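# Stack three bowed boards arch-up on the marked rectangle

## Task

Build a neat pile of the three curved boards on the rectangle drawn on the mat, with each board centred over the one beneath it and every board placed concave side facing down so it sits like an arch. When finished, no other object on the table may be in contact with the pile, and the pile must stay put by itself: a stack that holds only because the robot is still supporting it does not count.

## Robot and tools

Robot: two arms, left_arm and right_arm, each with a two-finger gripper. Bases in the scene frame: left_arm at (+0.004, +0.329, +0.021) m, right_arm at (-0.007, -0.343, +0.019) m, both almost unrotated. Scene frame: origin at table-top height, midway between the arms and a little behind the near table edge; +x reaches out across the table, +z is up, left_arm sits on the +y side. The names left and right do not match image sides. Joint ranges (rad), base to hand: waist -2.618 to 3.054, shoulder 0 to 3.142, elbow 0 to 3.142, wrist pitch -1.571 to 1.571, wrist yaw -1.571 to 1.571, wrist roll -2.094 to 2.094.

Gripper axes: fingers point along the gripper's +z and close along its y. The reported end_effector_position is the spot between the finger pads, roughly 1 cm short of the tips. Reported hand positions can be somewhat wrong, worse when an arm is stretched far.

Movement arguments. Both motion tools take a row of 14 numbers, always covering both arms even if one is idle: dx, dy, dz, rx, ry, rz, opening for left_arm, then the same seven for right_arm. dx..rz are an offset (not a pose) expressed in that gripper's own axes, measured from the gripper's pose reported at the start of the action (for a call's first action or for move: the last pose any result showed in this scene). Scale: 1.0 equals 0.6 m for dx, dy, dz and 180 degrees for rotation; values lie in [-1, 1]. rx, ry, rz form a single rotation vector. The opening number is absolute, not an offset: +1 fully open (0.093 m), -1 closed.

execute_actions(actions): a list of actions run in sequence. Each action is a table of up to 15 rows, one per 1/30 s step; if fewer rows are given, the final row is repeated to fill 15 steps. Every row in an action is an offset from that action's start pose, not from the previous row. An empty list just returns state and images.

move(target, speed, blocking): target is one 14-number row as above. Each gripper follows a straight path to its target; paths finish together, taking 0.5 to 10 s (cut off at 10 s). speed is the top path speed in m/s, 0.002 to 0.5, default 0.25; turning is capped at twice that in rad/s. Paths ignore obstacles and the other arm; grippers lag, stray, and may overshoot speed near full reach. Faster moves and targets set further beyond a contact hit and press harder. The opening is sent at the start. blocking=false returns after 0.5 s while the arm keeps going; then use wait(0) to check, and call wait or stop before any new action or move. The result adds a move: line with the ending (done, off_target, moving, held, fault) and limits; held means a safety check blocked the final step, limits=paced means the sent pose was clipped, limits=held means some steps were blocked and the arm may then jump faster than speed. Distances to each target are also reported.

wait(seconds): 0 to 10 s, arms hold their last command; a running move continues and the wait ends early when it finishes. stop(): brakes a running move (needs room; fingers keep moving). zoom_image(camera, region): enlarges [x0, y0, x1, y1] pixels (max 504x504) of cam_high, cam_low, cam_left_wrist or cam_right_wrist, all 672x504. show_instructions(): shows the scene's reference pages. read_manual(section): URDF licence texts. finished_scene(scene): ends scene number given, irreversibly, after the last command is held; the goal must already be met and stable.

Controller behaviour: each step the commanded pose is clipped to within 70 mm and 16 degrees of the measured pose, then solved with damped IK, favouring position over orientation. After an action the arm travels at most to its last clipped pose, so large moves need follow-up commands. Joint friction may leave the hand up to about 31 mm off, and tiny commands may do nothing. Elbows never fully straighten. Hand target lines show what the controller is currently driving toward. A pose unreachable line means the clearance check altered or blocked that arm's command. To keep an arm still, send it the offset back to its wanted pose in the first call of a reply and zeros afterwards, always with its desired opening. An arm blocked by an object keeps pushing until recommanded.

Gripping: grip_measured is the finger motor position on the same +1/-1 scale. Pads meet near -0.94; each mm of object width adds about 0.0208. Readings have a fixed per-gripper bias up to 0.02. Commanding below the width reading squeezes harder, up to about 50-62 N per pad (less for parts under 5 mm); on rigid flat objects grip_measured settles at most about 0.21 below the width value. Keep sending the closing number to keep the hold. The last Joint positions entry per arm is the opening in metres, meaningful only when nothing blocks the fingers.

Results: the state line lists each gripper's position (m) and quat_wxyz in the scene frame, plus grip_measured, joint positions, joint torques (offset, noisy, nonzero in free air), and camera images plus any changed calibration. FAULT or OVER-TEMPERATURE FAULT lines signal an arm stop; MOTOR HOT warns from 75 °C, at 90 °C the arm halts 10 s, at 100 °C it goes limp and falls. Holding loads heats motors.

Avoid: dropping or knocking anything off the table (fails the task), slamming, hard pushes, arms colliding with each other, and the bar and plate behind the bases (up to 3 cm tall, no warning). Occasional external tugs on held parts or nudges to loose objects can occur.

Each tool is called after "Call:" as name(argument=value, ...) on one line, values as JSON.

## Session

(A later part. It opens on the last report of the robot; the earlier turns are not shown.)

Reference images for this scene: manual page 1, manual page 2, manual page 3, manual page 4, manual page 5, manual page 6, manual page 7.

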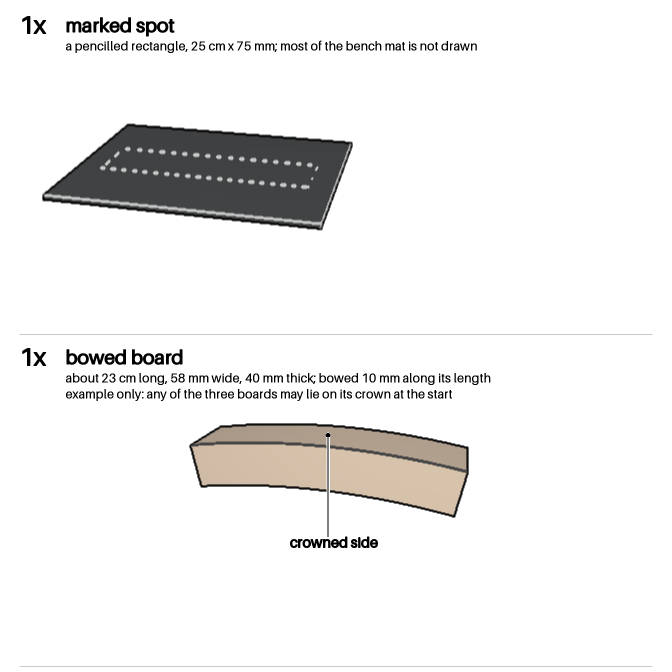

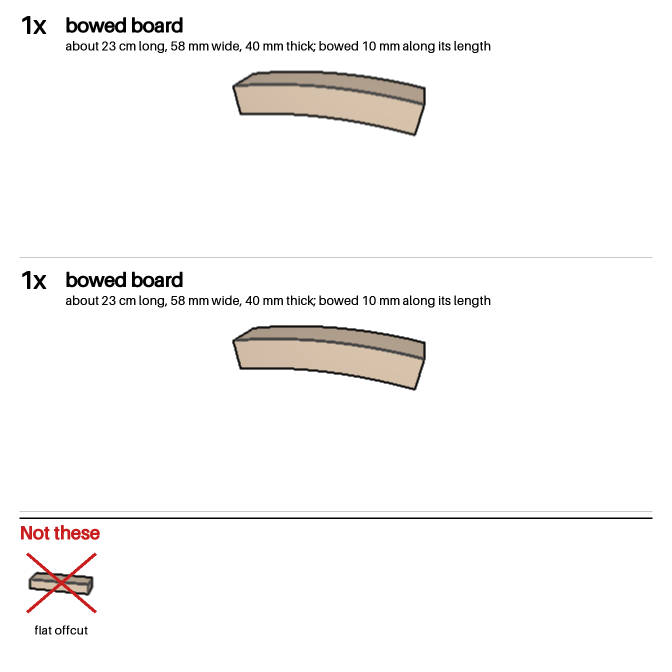

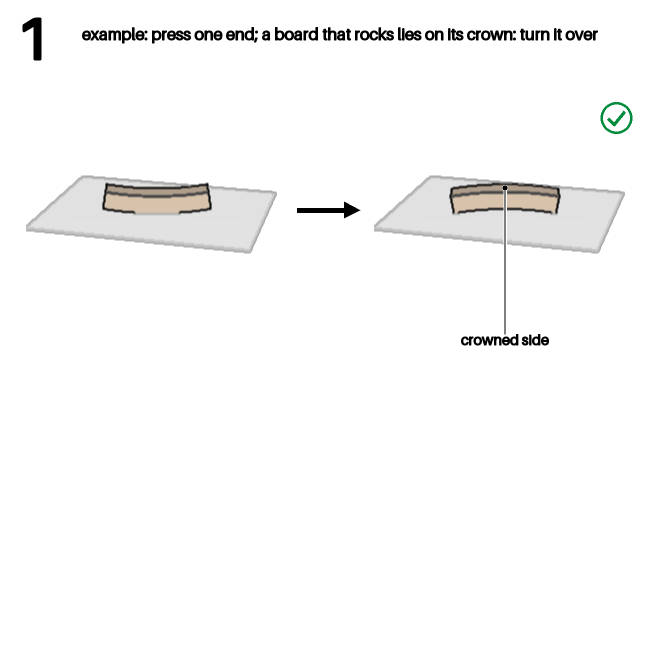

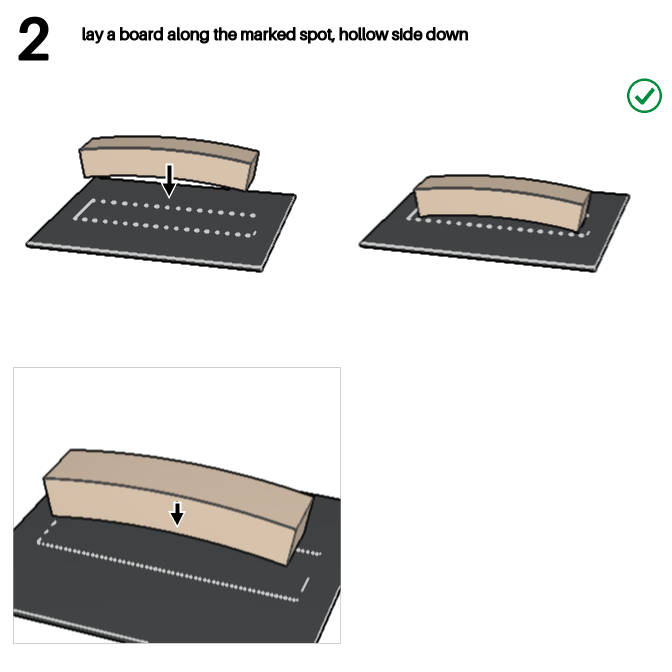

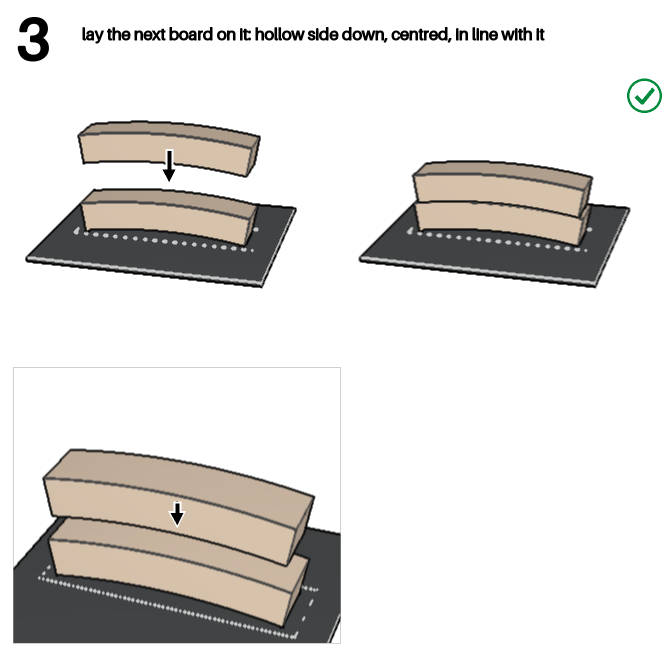

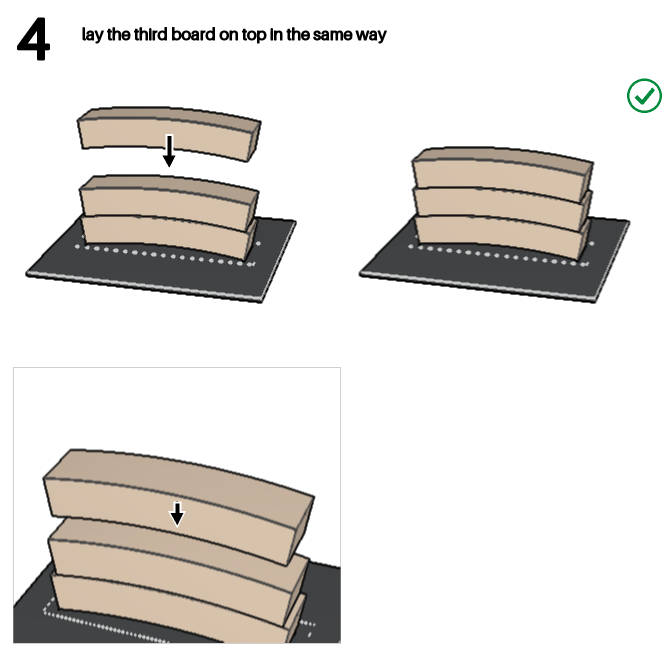

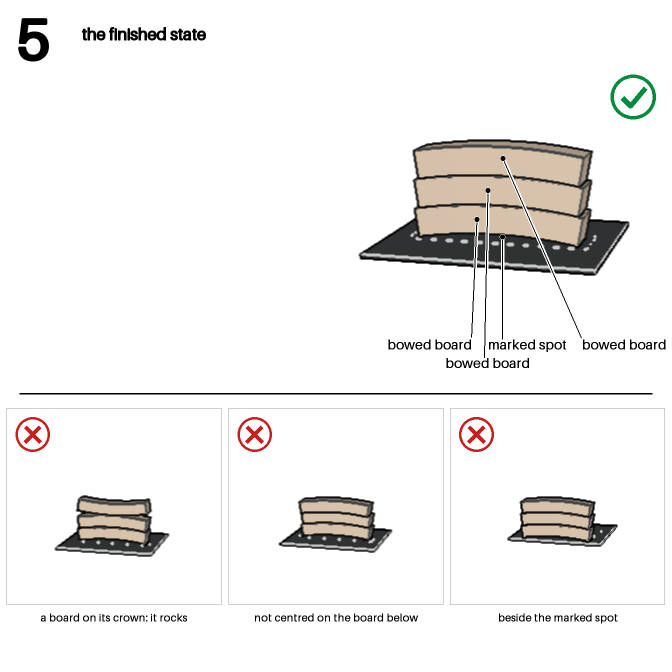

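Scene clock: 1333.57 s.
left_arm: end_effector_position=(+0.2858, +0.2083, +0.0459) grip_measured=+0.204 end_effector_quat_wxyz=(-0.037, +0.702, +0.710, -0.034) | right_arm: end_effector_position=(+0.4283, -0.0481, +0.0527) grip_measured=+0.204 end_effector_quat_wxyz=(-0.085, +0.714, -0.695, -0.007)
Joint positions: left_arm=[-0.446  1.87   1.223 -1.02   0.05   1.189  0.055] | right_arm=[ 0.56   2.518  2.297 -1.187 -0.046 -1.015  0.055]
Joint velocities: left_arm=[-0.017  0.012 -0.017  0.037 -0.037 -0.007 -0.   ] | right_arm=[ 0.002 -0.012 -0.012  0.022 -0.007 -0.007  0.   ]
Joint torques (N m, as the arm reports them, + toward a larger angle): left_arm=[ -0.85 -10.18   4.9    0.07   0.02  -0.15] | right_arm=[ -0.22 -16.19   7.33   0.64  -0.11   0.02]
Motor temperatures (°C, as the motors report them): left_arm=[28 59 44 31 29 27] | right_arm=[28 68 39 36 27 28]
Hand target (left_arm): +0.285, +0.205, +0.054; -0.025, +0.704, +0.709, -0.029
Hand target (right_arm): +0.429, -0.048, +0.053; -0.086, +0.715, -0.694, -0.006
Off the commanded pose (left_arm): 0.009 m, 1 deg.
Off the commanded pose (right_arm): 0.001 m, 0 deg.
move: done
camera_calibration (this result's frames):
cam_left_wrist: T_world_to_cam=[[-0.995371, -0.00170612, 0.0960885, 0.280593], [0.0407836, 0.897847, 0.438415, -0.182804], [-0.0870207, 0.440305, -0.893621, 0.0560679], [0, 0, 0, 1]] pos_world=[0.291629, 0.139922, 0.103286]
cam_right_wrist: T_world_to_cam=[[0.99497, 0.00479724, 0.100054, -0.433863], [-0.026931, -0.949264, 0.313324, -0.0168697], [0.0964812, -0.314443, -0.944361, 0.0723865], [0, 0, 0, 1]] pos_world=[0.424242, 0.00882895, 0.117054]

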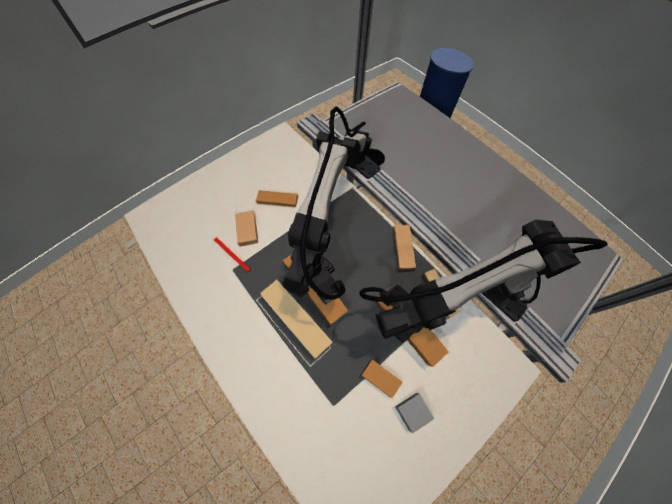

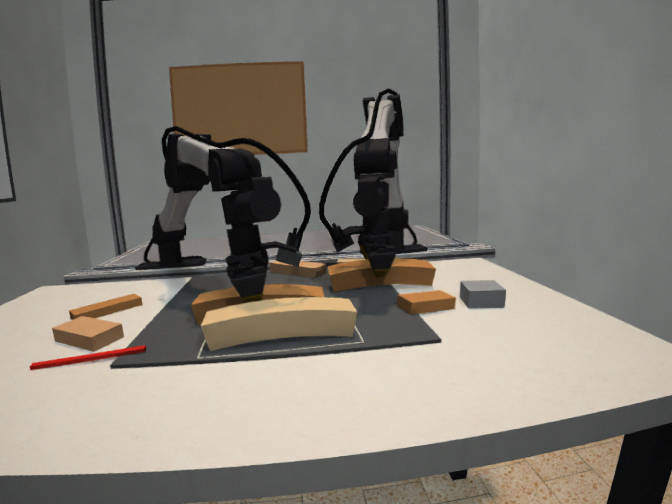

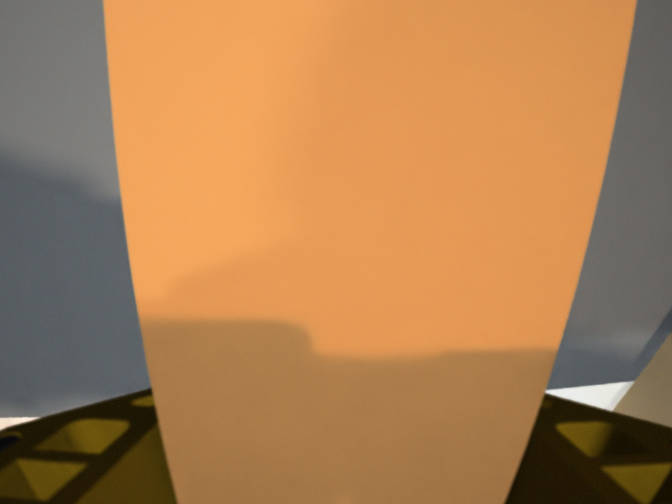

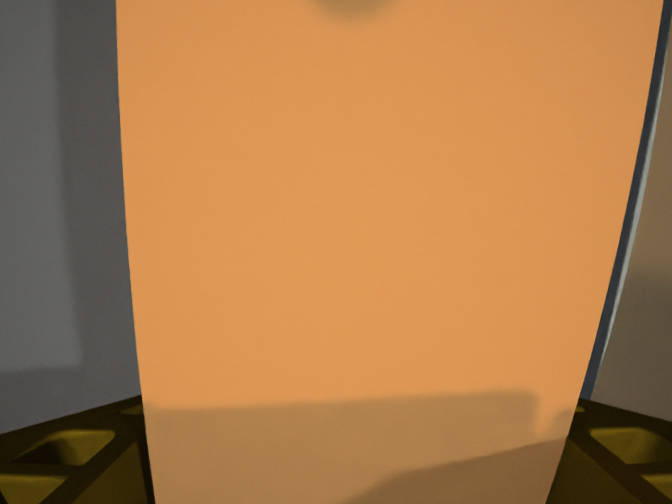

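Call:
move(target=[0,0,0.012,-0.02,0,0,-0.7, 0,0,-0.04,0,0,0,-0.7], speed=0.04)

Call:
move(target=[0,0,0,0,0,0,0.6, 0,0.072,-0.01,0,0,0,-0.7], speed=0.05)

Call:
move(target=[0,0,-0.15,0,0,0,0.6, 0,0,0.04,0,0,0,-0.7], speed=0.05)

Scene clock: 1338.37 s.
left_arm: end_effector_position=(+0.2835, +0.2091, +0.0418) grip_measured=+0.204 end_effector_quat_wxyz=(-0.022, +0.702, +0.711, -0.026) | right_arm: end_effector_position=(+0.4200, -0.0536, +0.0584) grip_measured=+0.204 end_effector_quat_wxyz=(-0.066, +0.715, -0.696, -0.012)
Joint positions: left_arm=[-0.449  1.839  1.166 -0.96   0.046  1.182  0.055] | right_arm=[ 0.56   2.518  2.325 -1.255 -0.046 -1.015  0.055]
Joint velocities: left_arm=[ 0.002  0.007 -0.017 -0.037 -0.007 -0.022 -0.   ] | right_arm=[ 0.002 -0.012  0.007 -0.022 -0.037 -0.007  0.001]
Joint torques (N m, as the arm reports them, + toward a larger angle): left_arm=[-0.84 -8.27  3.71  0.46 -0.2  -0.19] | right_arm=[ -0.32 -17.44   9.16   0.53  -0.09   0.  ]
Motor temperatures (°C, as the motors report them): left_arm=[28 60 44 31 29 27] | right_arm=[28 69 39 36 27 28]
Hand target (left_arm): +0.285, +0.208, +0.039; -0.016, +0.703, +0.711, -0.012
Hand target (right_arm): +0.425, -0.051, +0.076; -0.085, +0.714, -0.695, -0.007
Off the commanded pose (left_arm): 0.003 m, 2 deg.
Off the commanded pose (right_arm): 0.019 m, 2 deg.
move: off_target (right_arm)
camera_calibration (this result's frames):
cam_left_wrist: T_world_to_cam=[[-0.997985, -0.0043644, 0.0633, 0.281365], [0.0234561, 0.901583, 0.431971, -0.177208], [-0.0589554, 0.432585, -0.899664, 0.0457255], [0, 0, 0, 1]] pos_world=[0.287651, 0.141216, 0.0998759]
cam_right_wrist: T_world_to_cam=[[0.997781, 0.00686056, 0.0662241, -0.425254], [-0.0157575, -0.942083, 0.33501, -0.0296524], [0.0646869, -0.335311, -0.939884, 0.0888384], [0, 0, 0, 1]] pos_world=[0.418096, 0.00477088, 0.121594]

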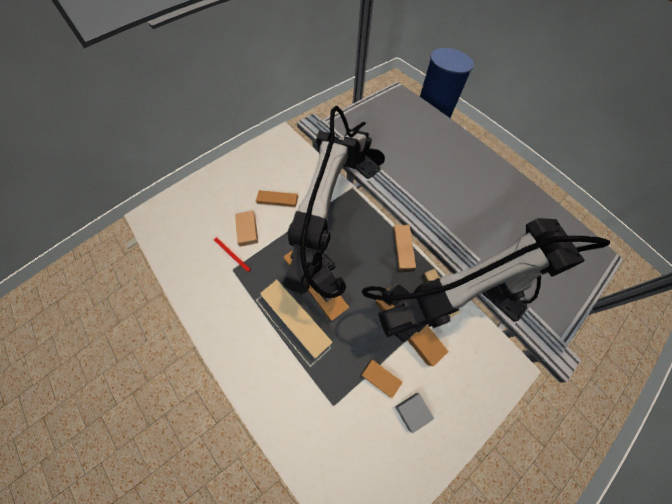

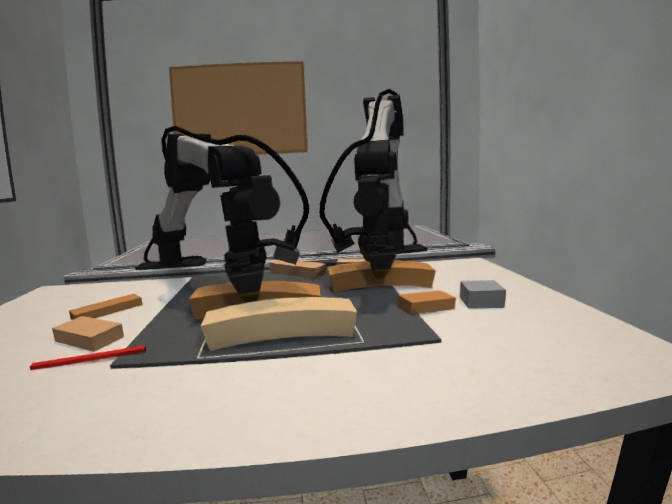

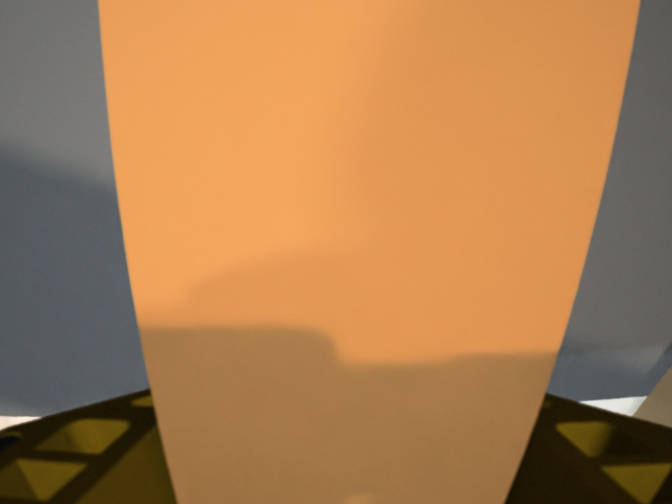

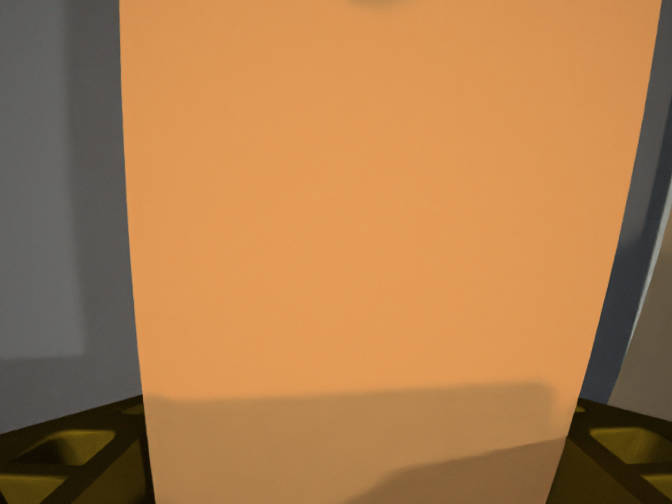

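Scene clock: 1339.53 s.
left_arm: end_effector_position=(+0.2834, +0.2091, +0.0418) grip_measured=+0.598 end_effector_quat_wxyz=(-0.023, +0.702, +0.711, -0.026) | right_arm: end_effector_position=(+0.3867, -0.0584, +0.0547) grip_measured=+0.204 end_effector_quat_wxyz=(-0.068, +0.707, -0.704, -0.010)
Joint positions: left_arm=[-0.449  1.839  1.166 -0.961  0.046  1.182  0.074] | right_arm=[ 0.592  2.341  1.991 -1.091 -0.038 -0.96   0.055]
Joint velocities: left_arm=[-0.002  0.002 -0.032 -0.007 -0.051  0.007 -0.   ] | right_arm=[-0.007  0.002 -0.007 -0.007 -0.037  0.022  0.001]
Joint torques (N m, as the arm reports them, + toward a larger angle): left_arm=[ 0.01 -7.49  5.37  0.17  0.01 -0.09] | right_arm=[  1.04 -17.04   5.63   0.44  -0.13  -0.01]
Motor temperatures (°C, as the motors report them): left_arm=[28 60 44 31 29 27] | right_arm=[28 69 39 36 27 28]
Hand target (left_arm): +0.284, +0.209, +0.042; -0.022, +0.702, +0.711, -0.026
Hand target (right_arm): +0.377, -0.056, +0.061; -0.066, +0.715, -0.696, -0.012
Off the commanded pose (left_arm): 0.000 m, 0 deg.
Off the commanded pose (right_arm): 0.012 m, 1 deg.
move: off_target (right_arm)
camera_calibration (this result's frames):
cam_left_wrist: T_world_to_cam=[[-0.997953, -0.00438035, 0.0637945, 0.281229], [0.0236431, 0.901675, 0.431767, -0.17725], [-0.0594132, 0.432391, -0.899727, 0.0459099], [0, 0, 0, 1]] pos_world=[0.287572, 0.141202, 0.0998959]
cam_right_wrist: T_world_to_cam=[[0.997334, -0.0162884, 0.071129, -0.393208], [-0.0391327, -0.942131, 0.332952, -0.0243127], [0.0615896, -0.334848, -0.940257, 0.0871534], [0, 0, 0, 1]] pos_world=[0.38584, -0.000127321, 0.11801]

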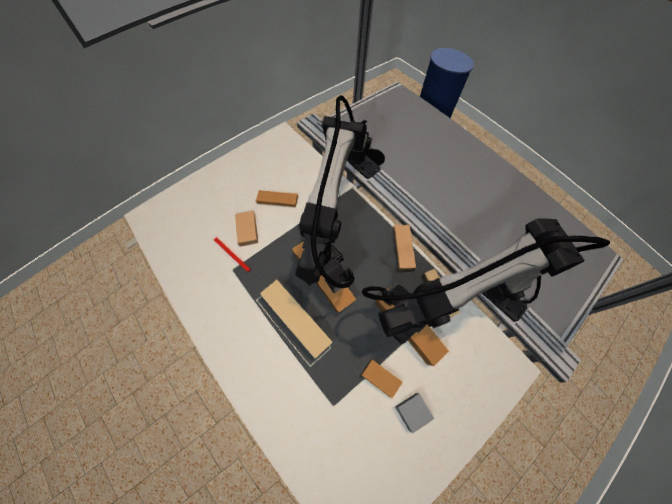

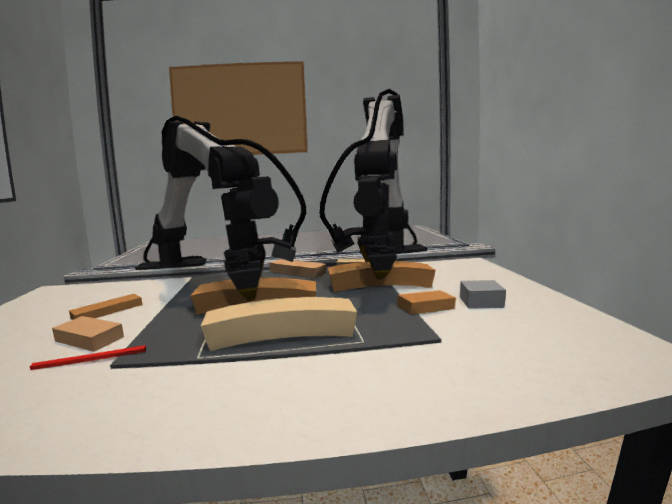

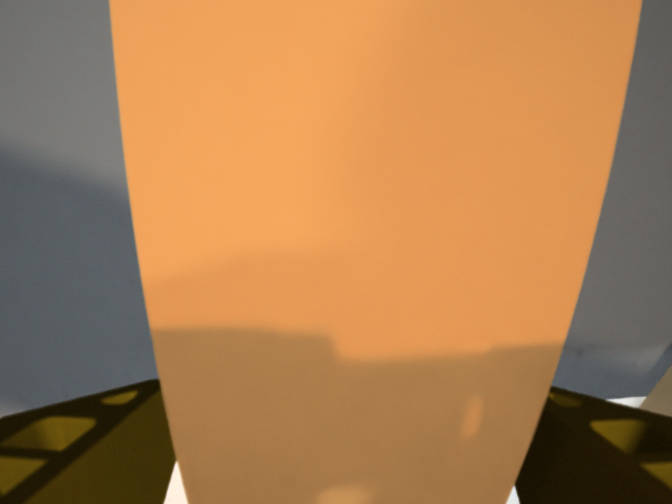

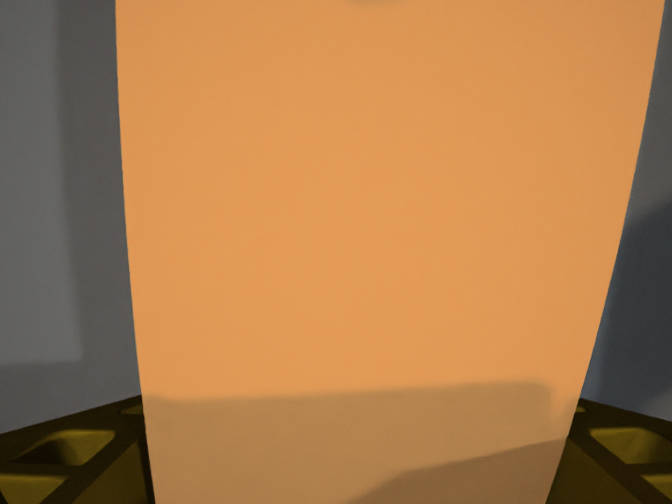

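Scene clock: 1341.80 s.
left_arm: end_effector_position=(+0.2861, +0.2067, +0.1199) grip_measured=+0.598 end_effector_quat_wxyz=(-0.033, +0.704, +0.709, -0.031) | right_arm: end_effector_position=(+0.3876, -0.0589, +0.0509) grip_measured=+0.204 end_effector_quat_wxyz=(-0.069, +0.706, -0.705, -0.007)
Joint positions: left_arm=[-0.449  1.79   1.427 -1.292  0.046  1.189  0.074] | right_arm=[ 0.592  2.341  1.976 -1.073 -0.032 -0.958  0.055]
Joint velocities: left_arm=[-0.002  0.002 -0.012 -0.022  0.007 -0.007 -0.   ] | right_arm=[ 0.012 -0.002  0.012  0.022 -0.037 -0.007  0.001]
Joint torques (N m, as the arm reports them, + toward a larger angle): left_arm=[ 1.02 -8.75  7.39 -0.01  0.01 -0.03] | right_arm=[ -0.01 -12.71   4.65   1.05  -0.23  -0.01]
Motor temperatures (°C, as the motors report them): left_arm=[28 60 44 31 29 27] | right_arm=[28 69 39 36 27 28]
Hand target (left_arm): +0.290, +0.210, +0.131; -0.023, +0.702, +0.711, -0.026
Hand target (right_arm): +0.388, -0.057, +0.031; -0.067, +0.707, -0.704, -0.010
Off the commanded pose (left_arm): 0.013 m, 1 deg.
Off the commanded pose (right_arm): 0.020 m, 0 deg.
move: off_target (left_arm, right_arm)
camera_calibration (this result's frames):
cam_left_wrist: T_world_to_cam=[[-0.996409, 0.00227622, 0.0846372, 0.274702], [0.0392591, 0.898101, 0.438033, -0.21332], [-0.0750157, 0.439783, -0.894966, 0.119777], [0, 0, 0, 1]] pos_world=[0.291075, 0.138281, 0.177387]
cam_right_wrist: T_world_to_cam=[[0.996854, -0.0187595, 0.077014, -0.394062], [-0.0435986, -0.941183, 0.335072, -0.0218704], [0.0661985, -0.337376, -0.93904, 0.0813917], [0, 0, 0, 1]] pos_world=[0.386481, -0.000516905, 0.114107]

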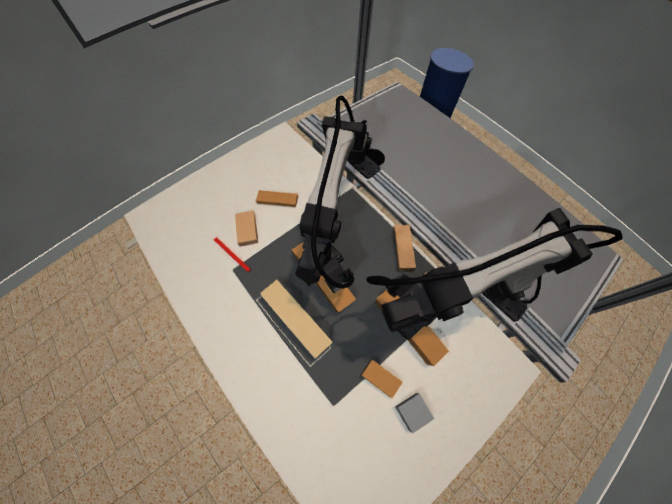

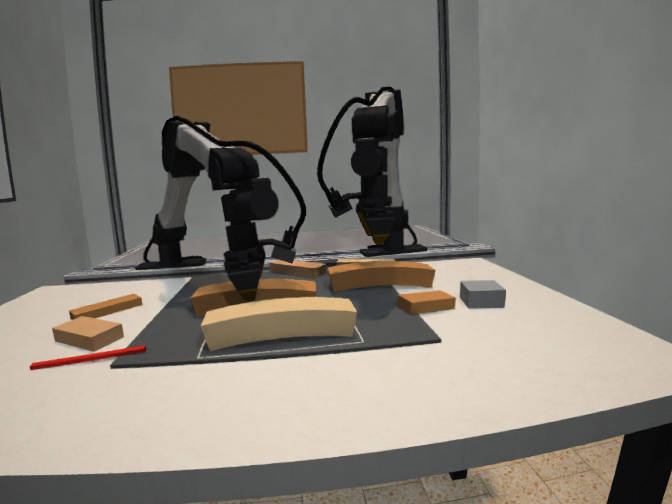

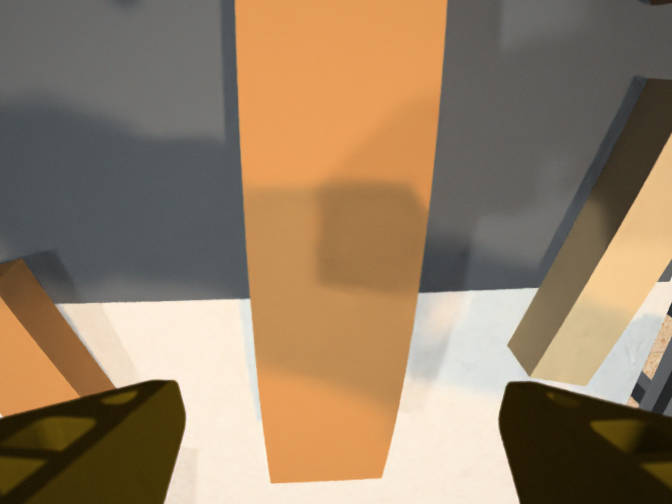

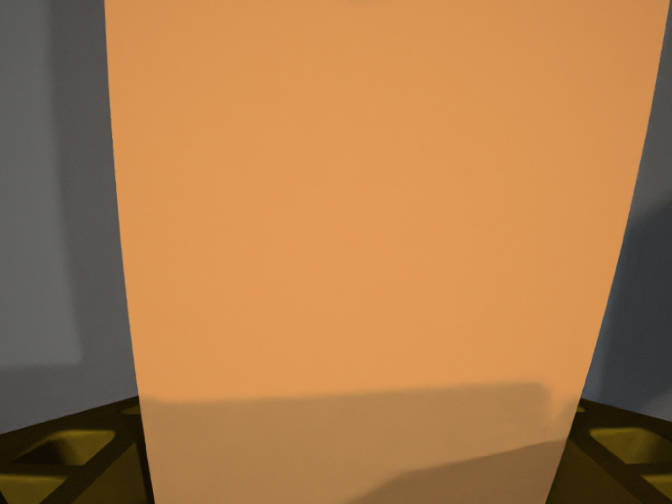

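Call:
execute_actions(actions=[])

Scene clock: 1348.77 s.
left_arm: end_effector_position=(+0.2858, +0.2068, +0.1199) grip_measured=+0.598 end_effector_quat_wxyz=(-0.033, +0.704, +0.709, -0.031) | right_arm: end_effector_position=(+0.3876, -0.0589, +0.0509) grip_measured=+0.204 end_effector_quat_wxyz=(-0.069, +0.706, -0.705, -0.007)
Joint positions: left_arm=[-0.449  1.79   1.427 -1.294  0.046  1.189  0.074] | right_arm=[ 0.592  2.341  1.976 -1.073 -0.032 -0.958  0.055]
Joint velocities: left_arm=[-0.002  0.007  0.002 -0.022 -0.081 -0.022  0.   ] | right_arm=[-0.022 -0.017 -0.017  0.051 -0.051 -0.022 -0.   ]
Joint torques (N m, as the arm reports them, + toward a larger angle): left_arm=[ 1.14 -8.79  7.6  -0.06  0.   -0.07] | right_arm=[  0.01 -12.94   4.78   1.02  -0.2    0.  ]
Motor temperatures (°C, as the motors report them): left_arm=[28 61 45 31 29 27] | right_arm=[28 68 39 36 27 28]
Hand target (left_arm): +0.290, +0.210, +0.131; -0.023, +0.702, +0.711, -0.026
Hand target (right_arm): +0.388, -0.057, +0.031; -0.067, +0.707, -0.704, -0.010
Off the commanded pose (left_arm): 0.013 m, 1 deg.
Off the commanded pose (right_arm): 0.020 m, 0 deg.
camera_calibration (this result's frames):
cam_left_wrist: T_world_to_cam=[[-0.996288, 0.00220403, 0.0860515, 0.274168], [0.0398589, 0.897856, 0.438482, -0.213616], [-0.0762954, 0.440284, -0.894611, 0.119939], [0, 0, 0, 1]] pos_world=[0.290816, 0.138385, 0.177373]
cam_right_wrist: T_world_to_cam=[[0.996854, -0.0187595, 0.077014, -0.394062], [-0.0435986, -0.941183, 0.335072, -0.0218704], [0.0661985, -0.337376, -0.93904, 0.0813917], [0, 0, 0, 1]] pos_world=[0.386481, -0.000516905, 0.114107]

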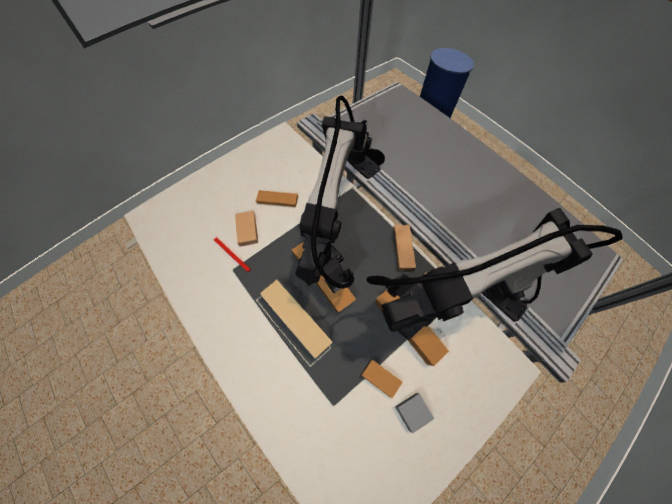

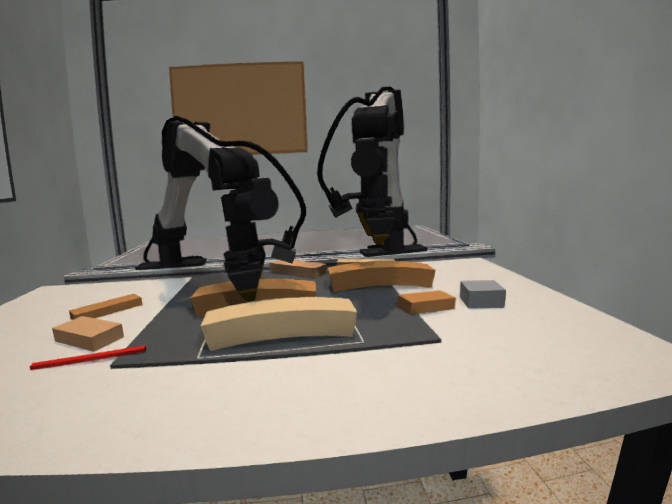

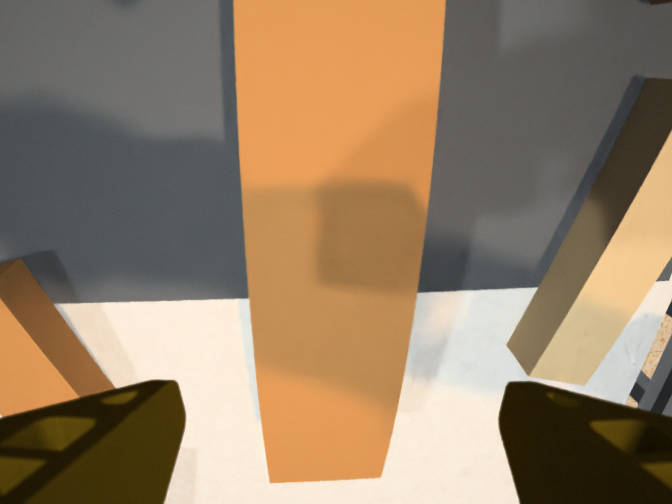

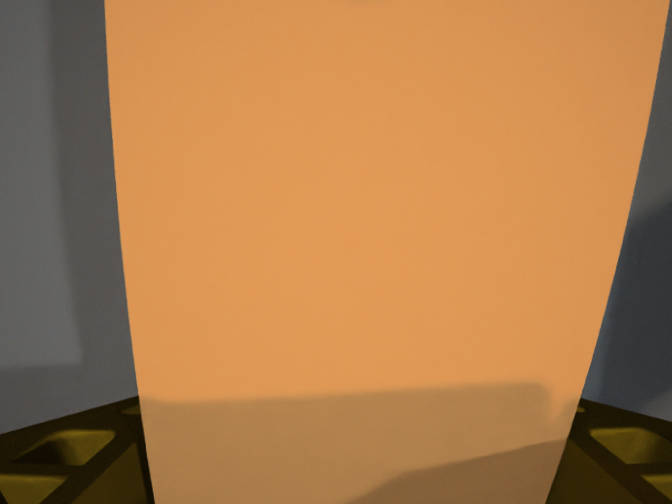

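Call:
execute_actions(actions=[[[0,0,0,0,0,0,0.75,0,0,0,0,0,0,0.75]],[[0,0,0,0,0,0,0.75,0,0,0,0,0,0,0.75]]])

Call:
move(target=[0,0,-0.1,0,0,0,0.75,0,0,-0.2,0,0,0,0.75], speed=0.1)

Scene clock: 1368.70 s.
left_arm: end_effector_position=(+0.2858, +0.2068, +0.1199) grip_measured=+0.748 end_effector_quat_wxyz=(-0.033, +0.704, +0.709, -0.031) | right_arm: end_effector_position=(+0.3876, -0.0591, +0.0516) grip_measured=+0.748 end_effector_quat_wxyz=(-0.070, +0.706, -0.705, -0.006)
Joint positions: left_arm=[-0.449  1.79   1.427 -1.294  0.046  1.189  0.081] | right_arm=[ 0.592  2.339  1.976 -1.073 -0.031 -0.958  0.081]
Joint velocities: left_arm=[-0.002  0.002  0.002  0.022 -0.007 -0.081 -0.   ] | right_arm=[ 0.022 -0.012  0.002 -0.066  0.007 -0.007 -0.001]
Joint torques (N m, as the arm reports them, + toward a larger angle): left_arm=[-0.09 -7.37  5.82  0.14  0.02 -0.09] | right_arm=[  0.   -14.79   6.93   0.51  -0.11   0.05]
Motor temperatures (°C, as the motors report them): left_arm=[28 62 46 31 29 27] | right_arm=[28 67 38 37 27 28]
Hand target (left_arm): +0.286, +0.207, +0.120; -0.033, +0.704, +0.709, -0.031
Hand target (right_arm): +0.388, -0.059, +0.052; -0.070, +0.706, -0.705, -0.006
Off the commanded pose (left_arm): 0.000 m, 0 deg.
Off the commanded pose (right_arm): 0.000 m, 0 deg.
camera_calibration (this result's frames):
cam_left_wrist: T_world_to_cam=[[-0.996288, 0.00220403, 0.0860515, 0.274168], [0.0398589, 0.897856, 0.438482, -0.213616], [-0.0762954, 0.440284, -0.894611, 0.119939], [0, 0, 0, 1]] pos_world=[0.290816, 0.138385, 0.177373]
cam_right_wrist: T_world_to_cam=[[0.996769, -0.0188518, 0.0780725, -0.394173], [-0.0440537, -0.941118, 0.335196, -0.0220575], [0.0671563, -0.337552, -0.938908, 0.0815938], [0, 0, 0, 1]] pos_world=[0.386448, -0.000647396, 0.114777]

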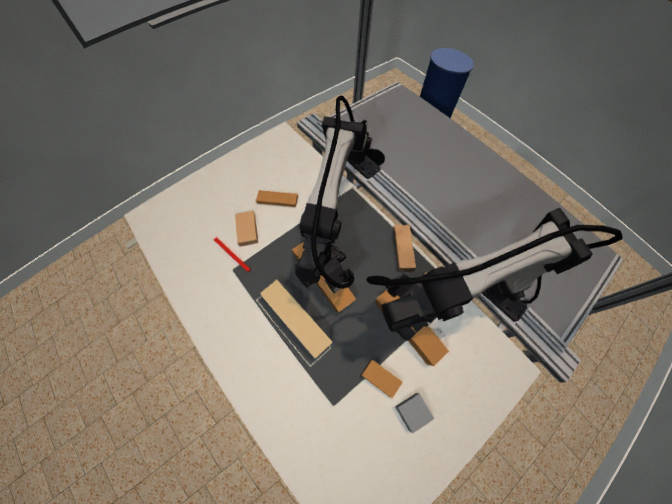

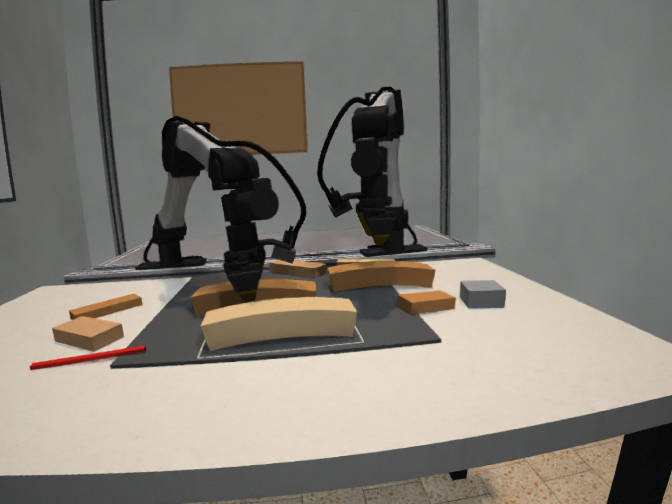

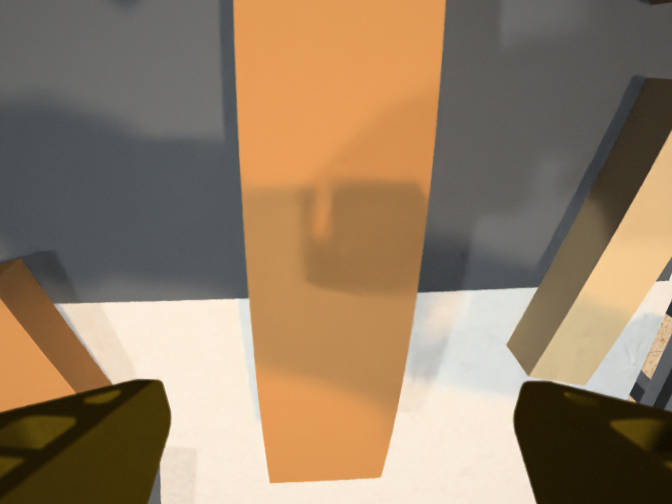

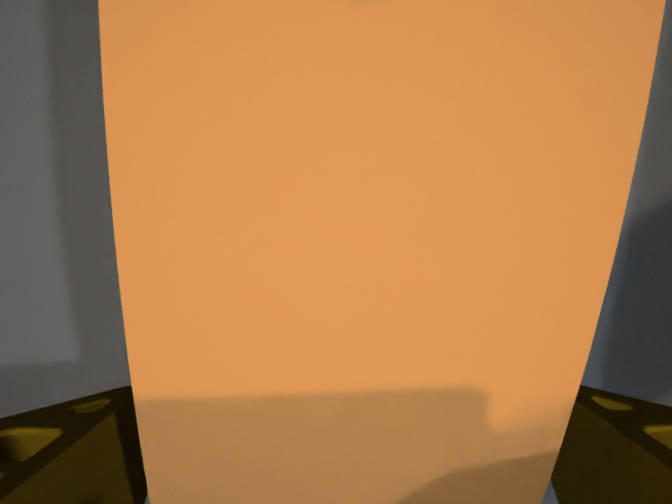

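Scene clock: 1370.53 s.
left_arm: end_effector_position=(+0.2893, +0.2044, +0.1762) grip_measured=+0.748 end_effector_quat_wxyz=(-0.032, +0.705, +0.708, -0.030) | right_arm: end_effector_position=(+0.3765, -0.0677, +0.1805) grip_measured=+0.748 end_effector_quat_wxyz=(-0.087, +0.706, -0.703, -0.003)
Joint positions: left_arm=[-0.449  1.801  1.664 -1.517  0.046  1.192  0.081] | right_arm=[ 0.592  2.3    2.423 -1.526 -0.031 -0.96   0.081]
Joint velocities: left_arm=[ 0.007 -0.002 -0.002 -0.022 -0.066 -0.037 -0.001] | right_arm=[ 0.007  0.007  0.007 -0.022 -0.066 -0.007 -0.   ]
Joint torques (N m, as the arm reports them, + toward a larger angle): left_arm=[ 0.69 -6.79  7.5   0.    0.   -0.07] | right_arm=[ -0.73 -12.16   7.51   0.52  -0.1   -0.05]
Motor temperatures (°C, as the motors report them): left_arm=[28 62 46 31 29 27] | right_arm=[28 67 38 36 27 28]
Hand target (left_arm): +0.292, +0.207, +0.180; -0.033, +0.704, +0.709, -0.031
Hand target (right_arm): +0.377, -0.071, +0.171; -0.070, +0.706, -0.705, -0.006
Off the commanded pose (left_arm): 0.005 m, 0 deg.
Off the commanded pose (right_arm): 0.011 m, 2 deg.
move: off_target (right_arm)
camera_calibration (this result's frames):
cam_left_wrist: T_world_to_cam=[[-0.996545, 0.00541709, 0.0828744, 0.272802], [0.0412444, 0.898404, 0.43723, -0.236592], [-0.0720862, 0.439137, -0.895523, 0.170725], [0, 0, 0, 1]] pos_world=[0.293925, 0.136106, 0.233725]
cam_right_wrist: T_world_to_cam=[[0.994192, -0.0197151, 0.1058, -0.397415], [-0.052345, -0.947543, 0.315312, -0.0676265], [0.0940337, -0.319019, -0.943072, 0.192328], [0, 0, 0, 1]] pos_world=[0.373482, -0.0105576, 0.24475]

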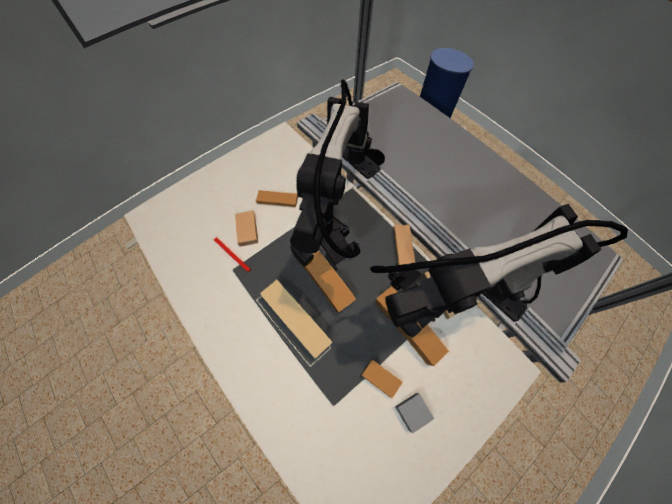

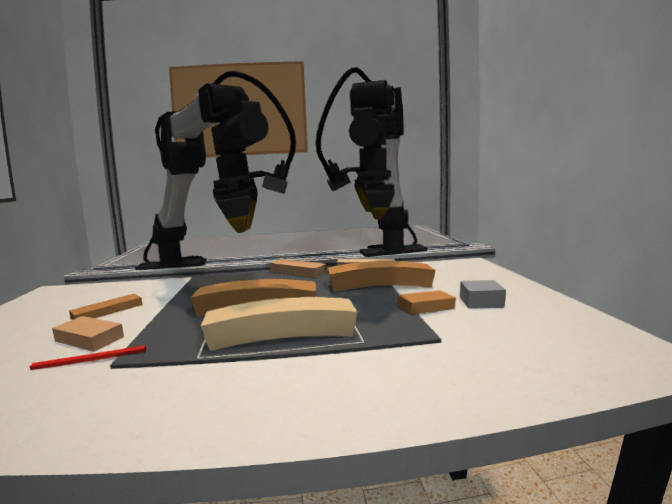

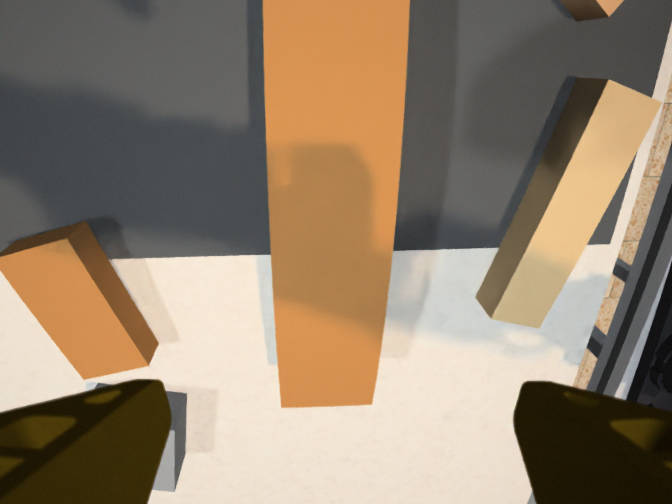

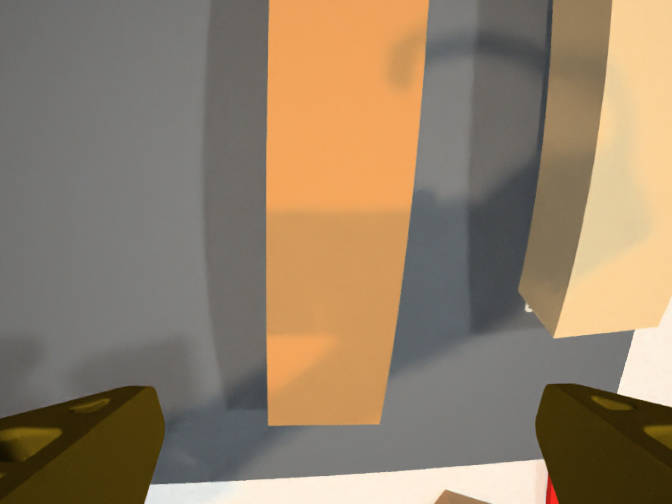

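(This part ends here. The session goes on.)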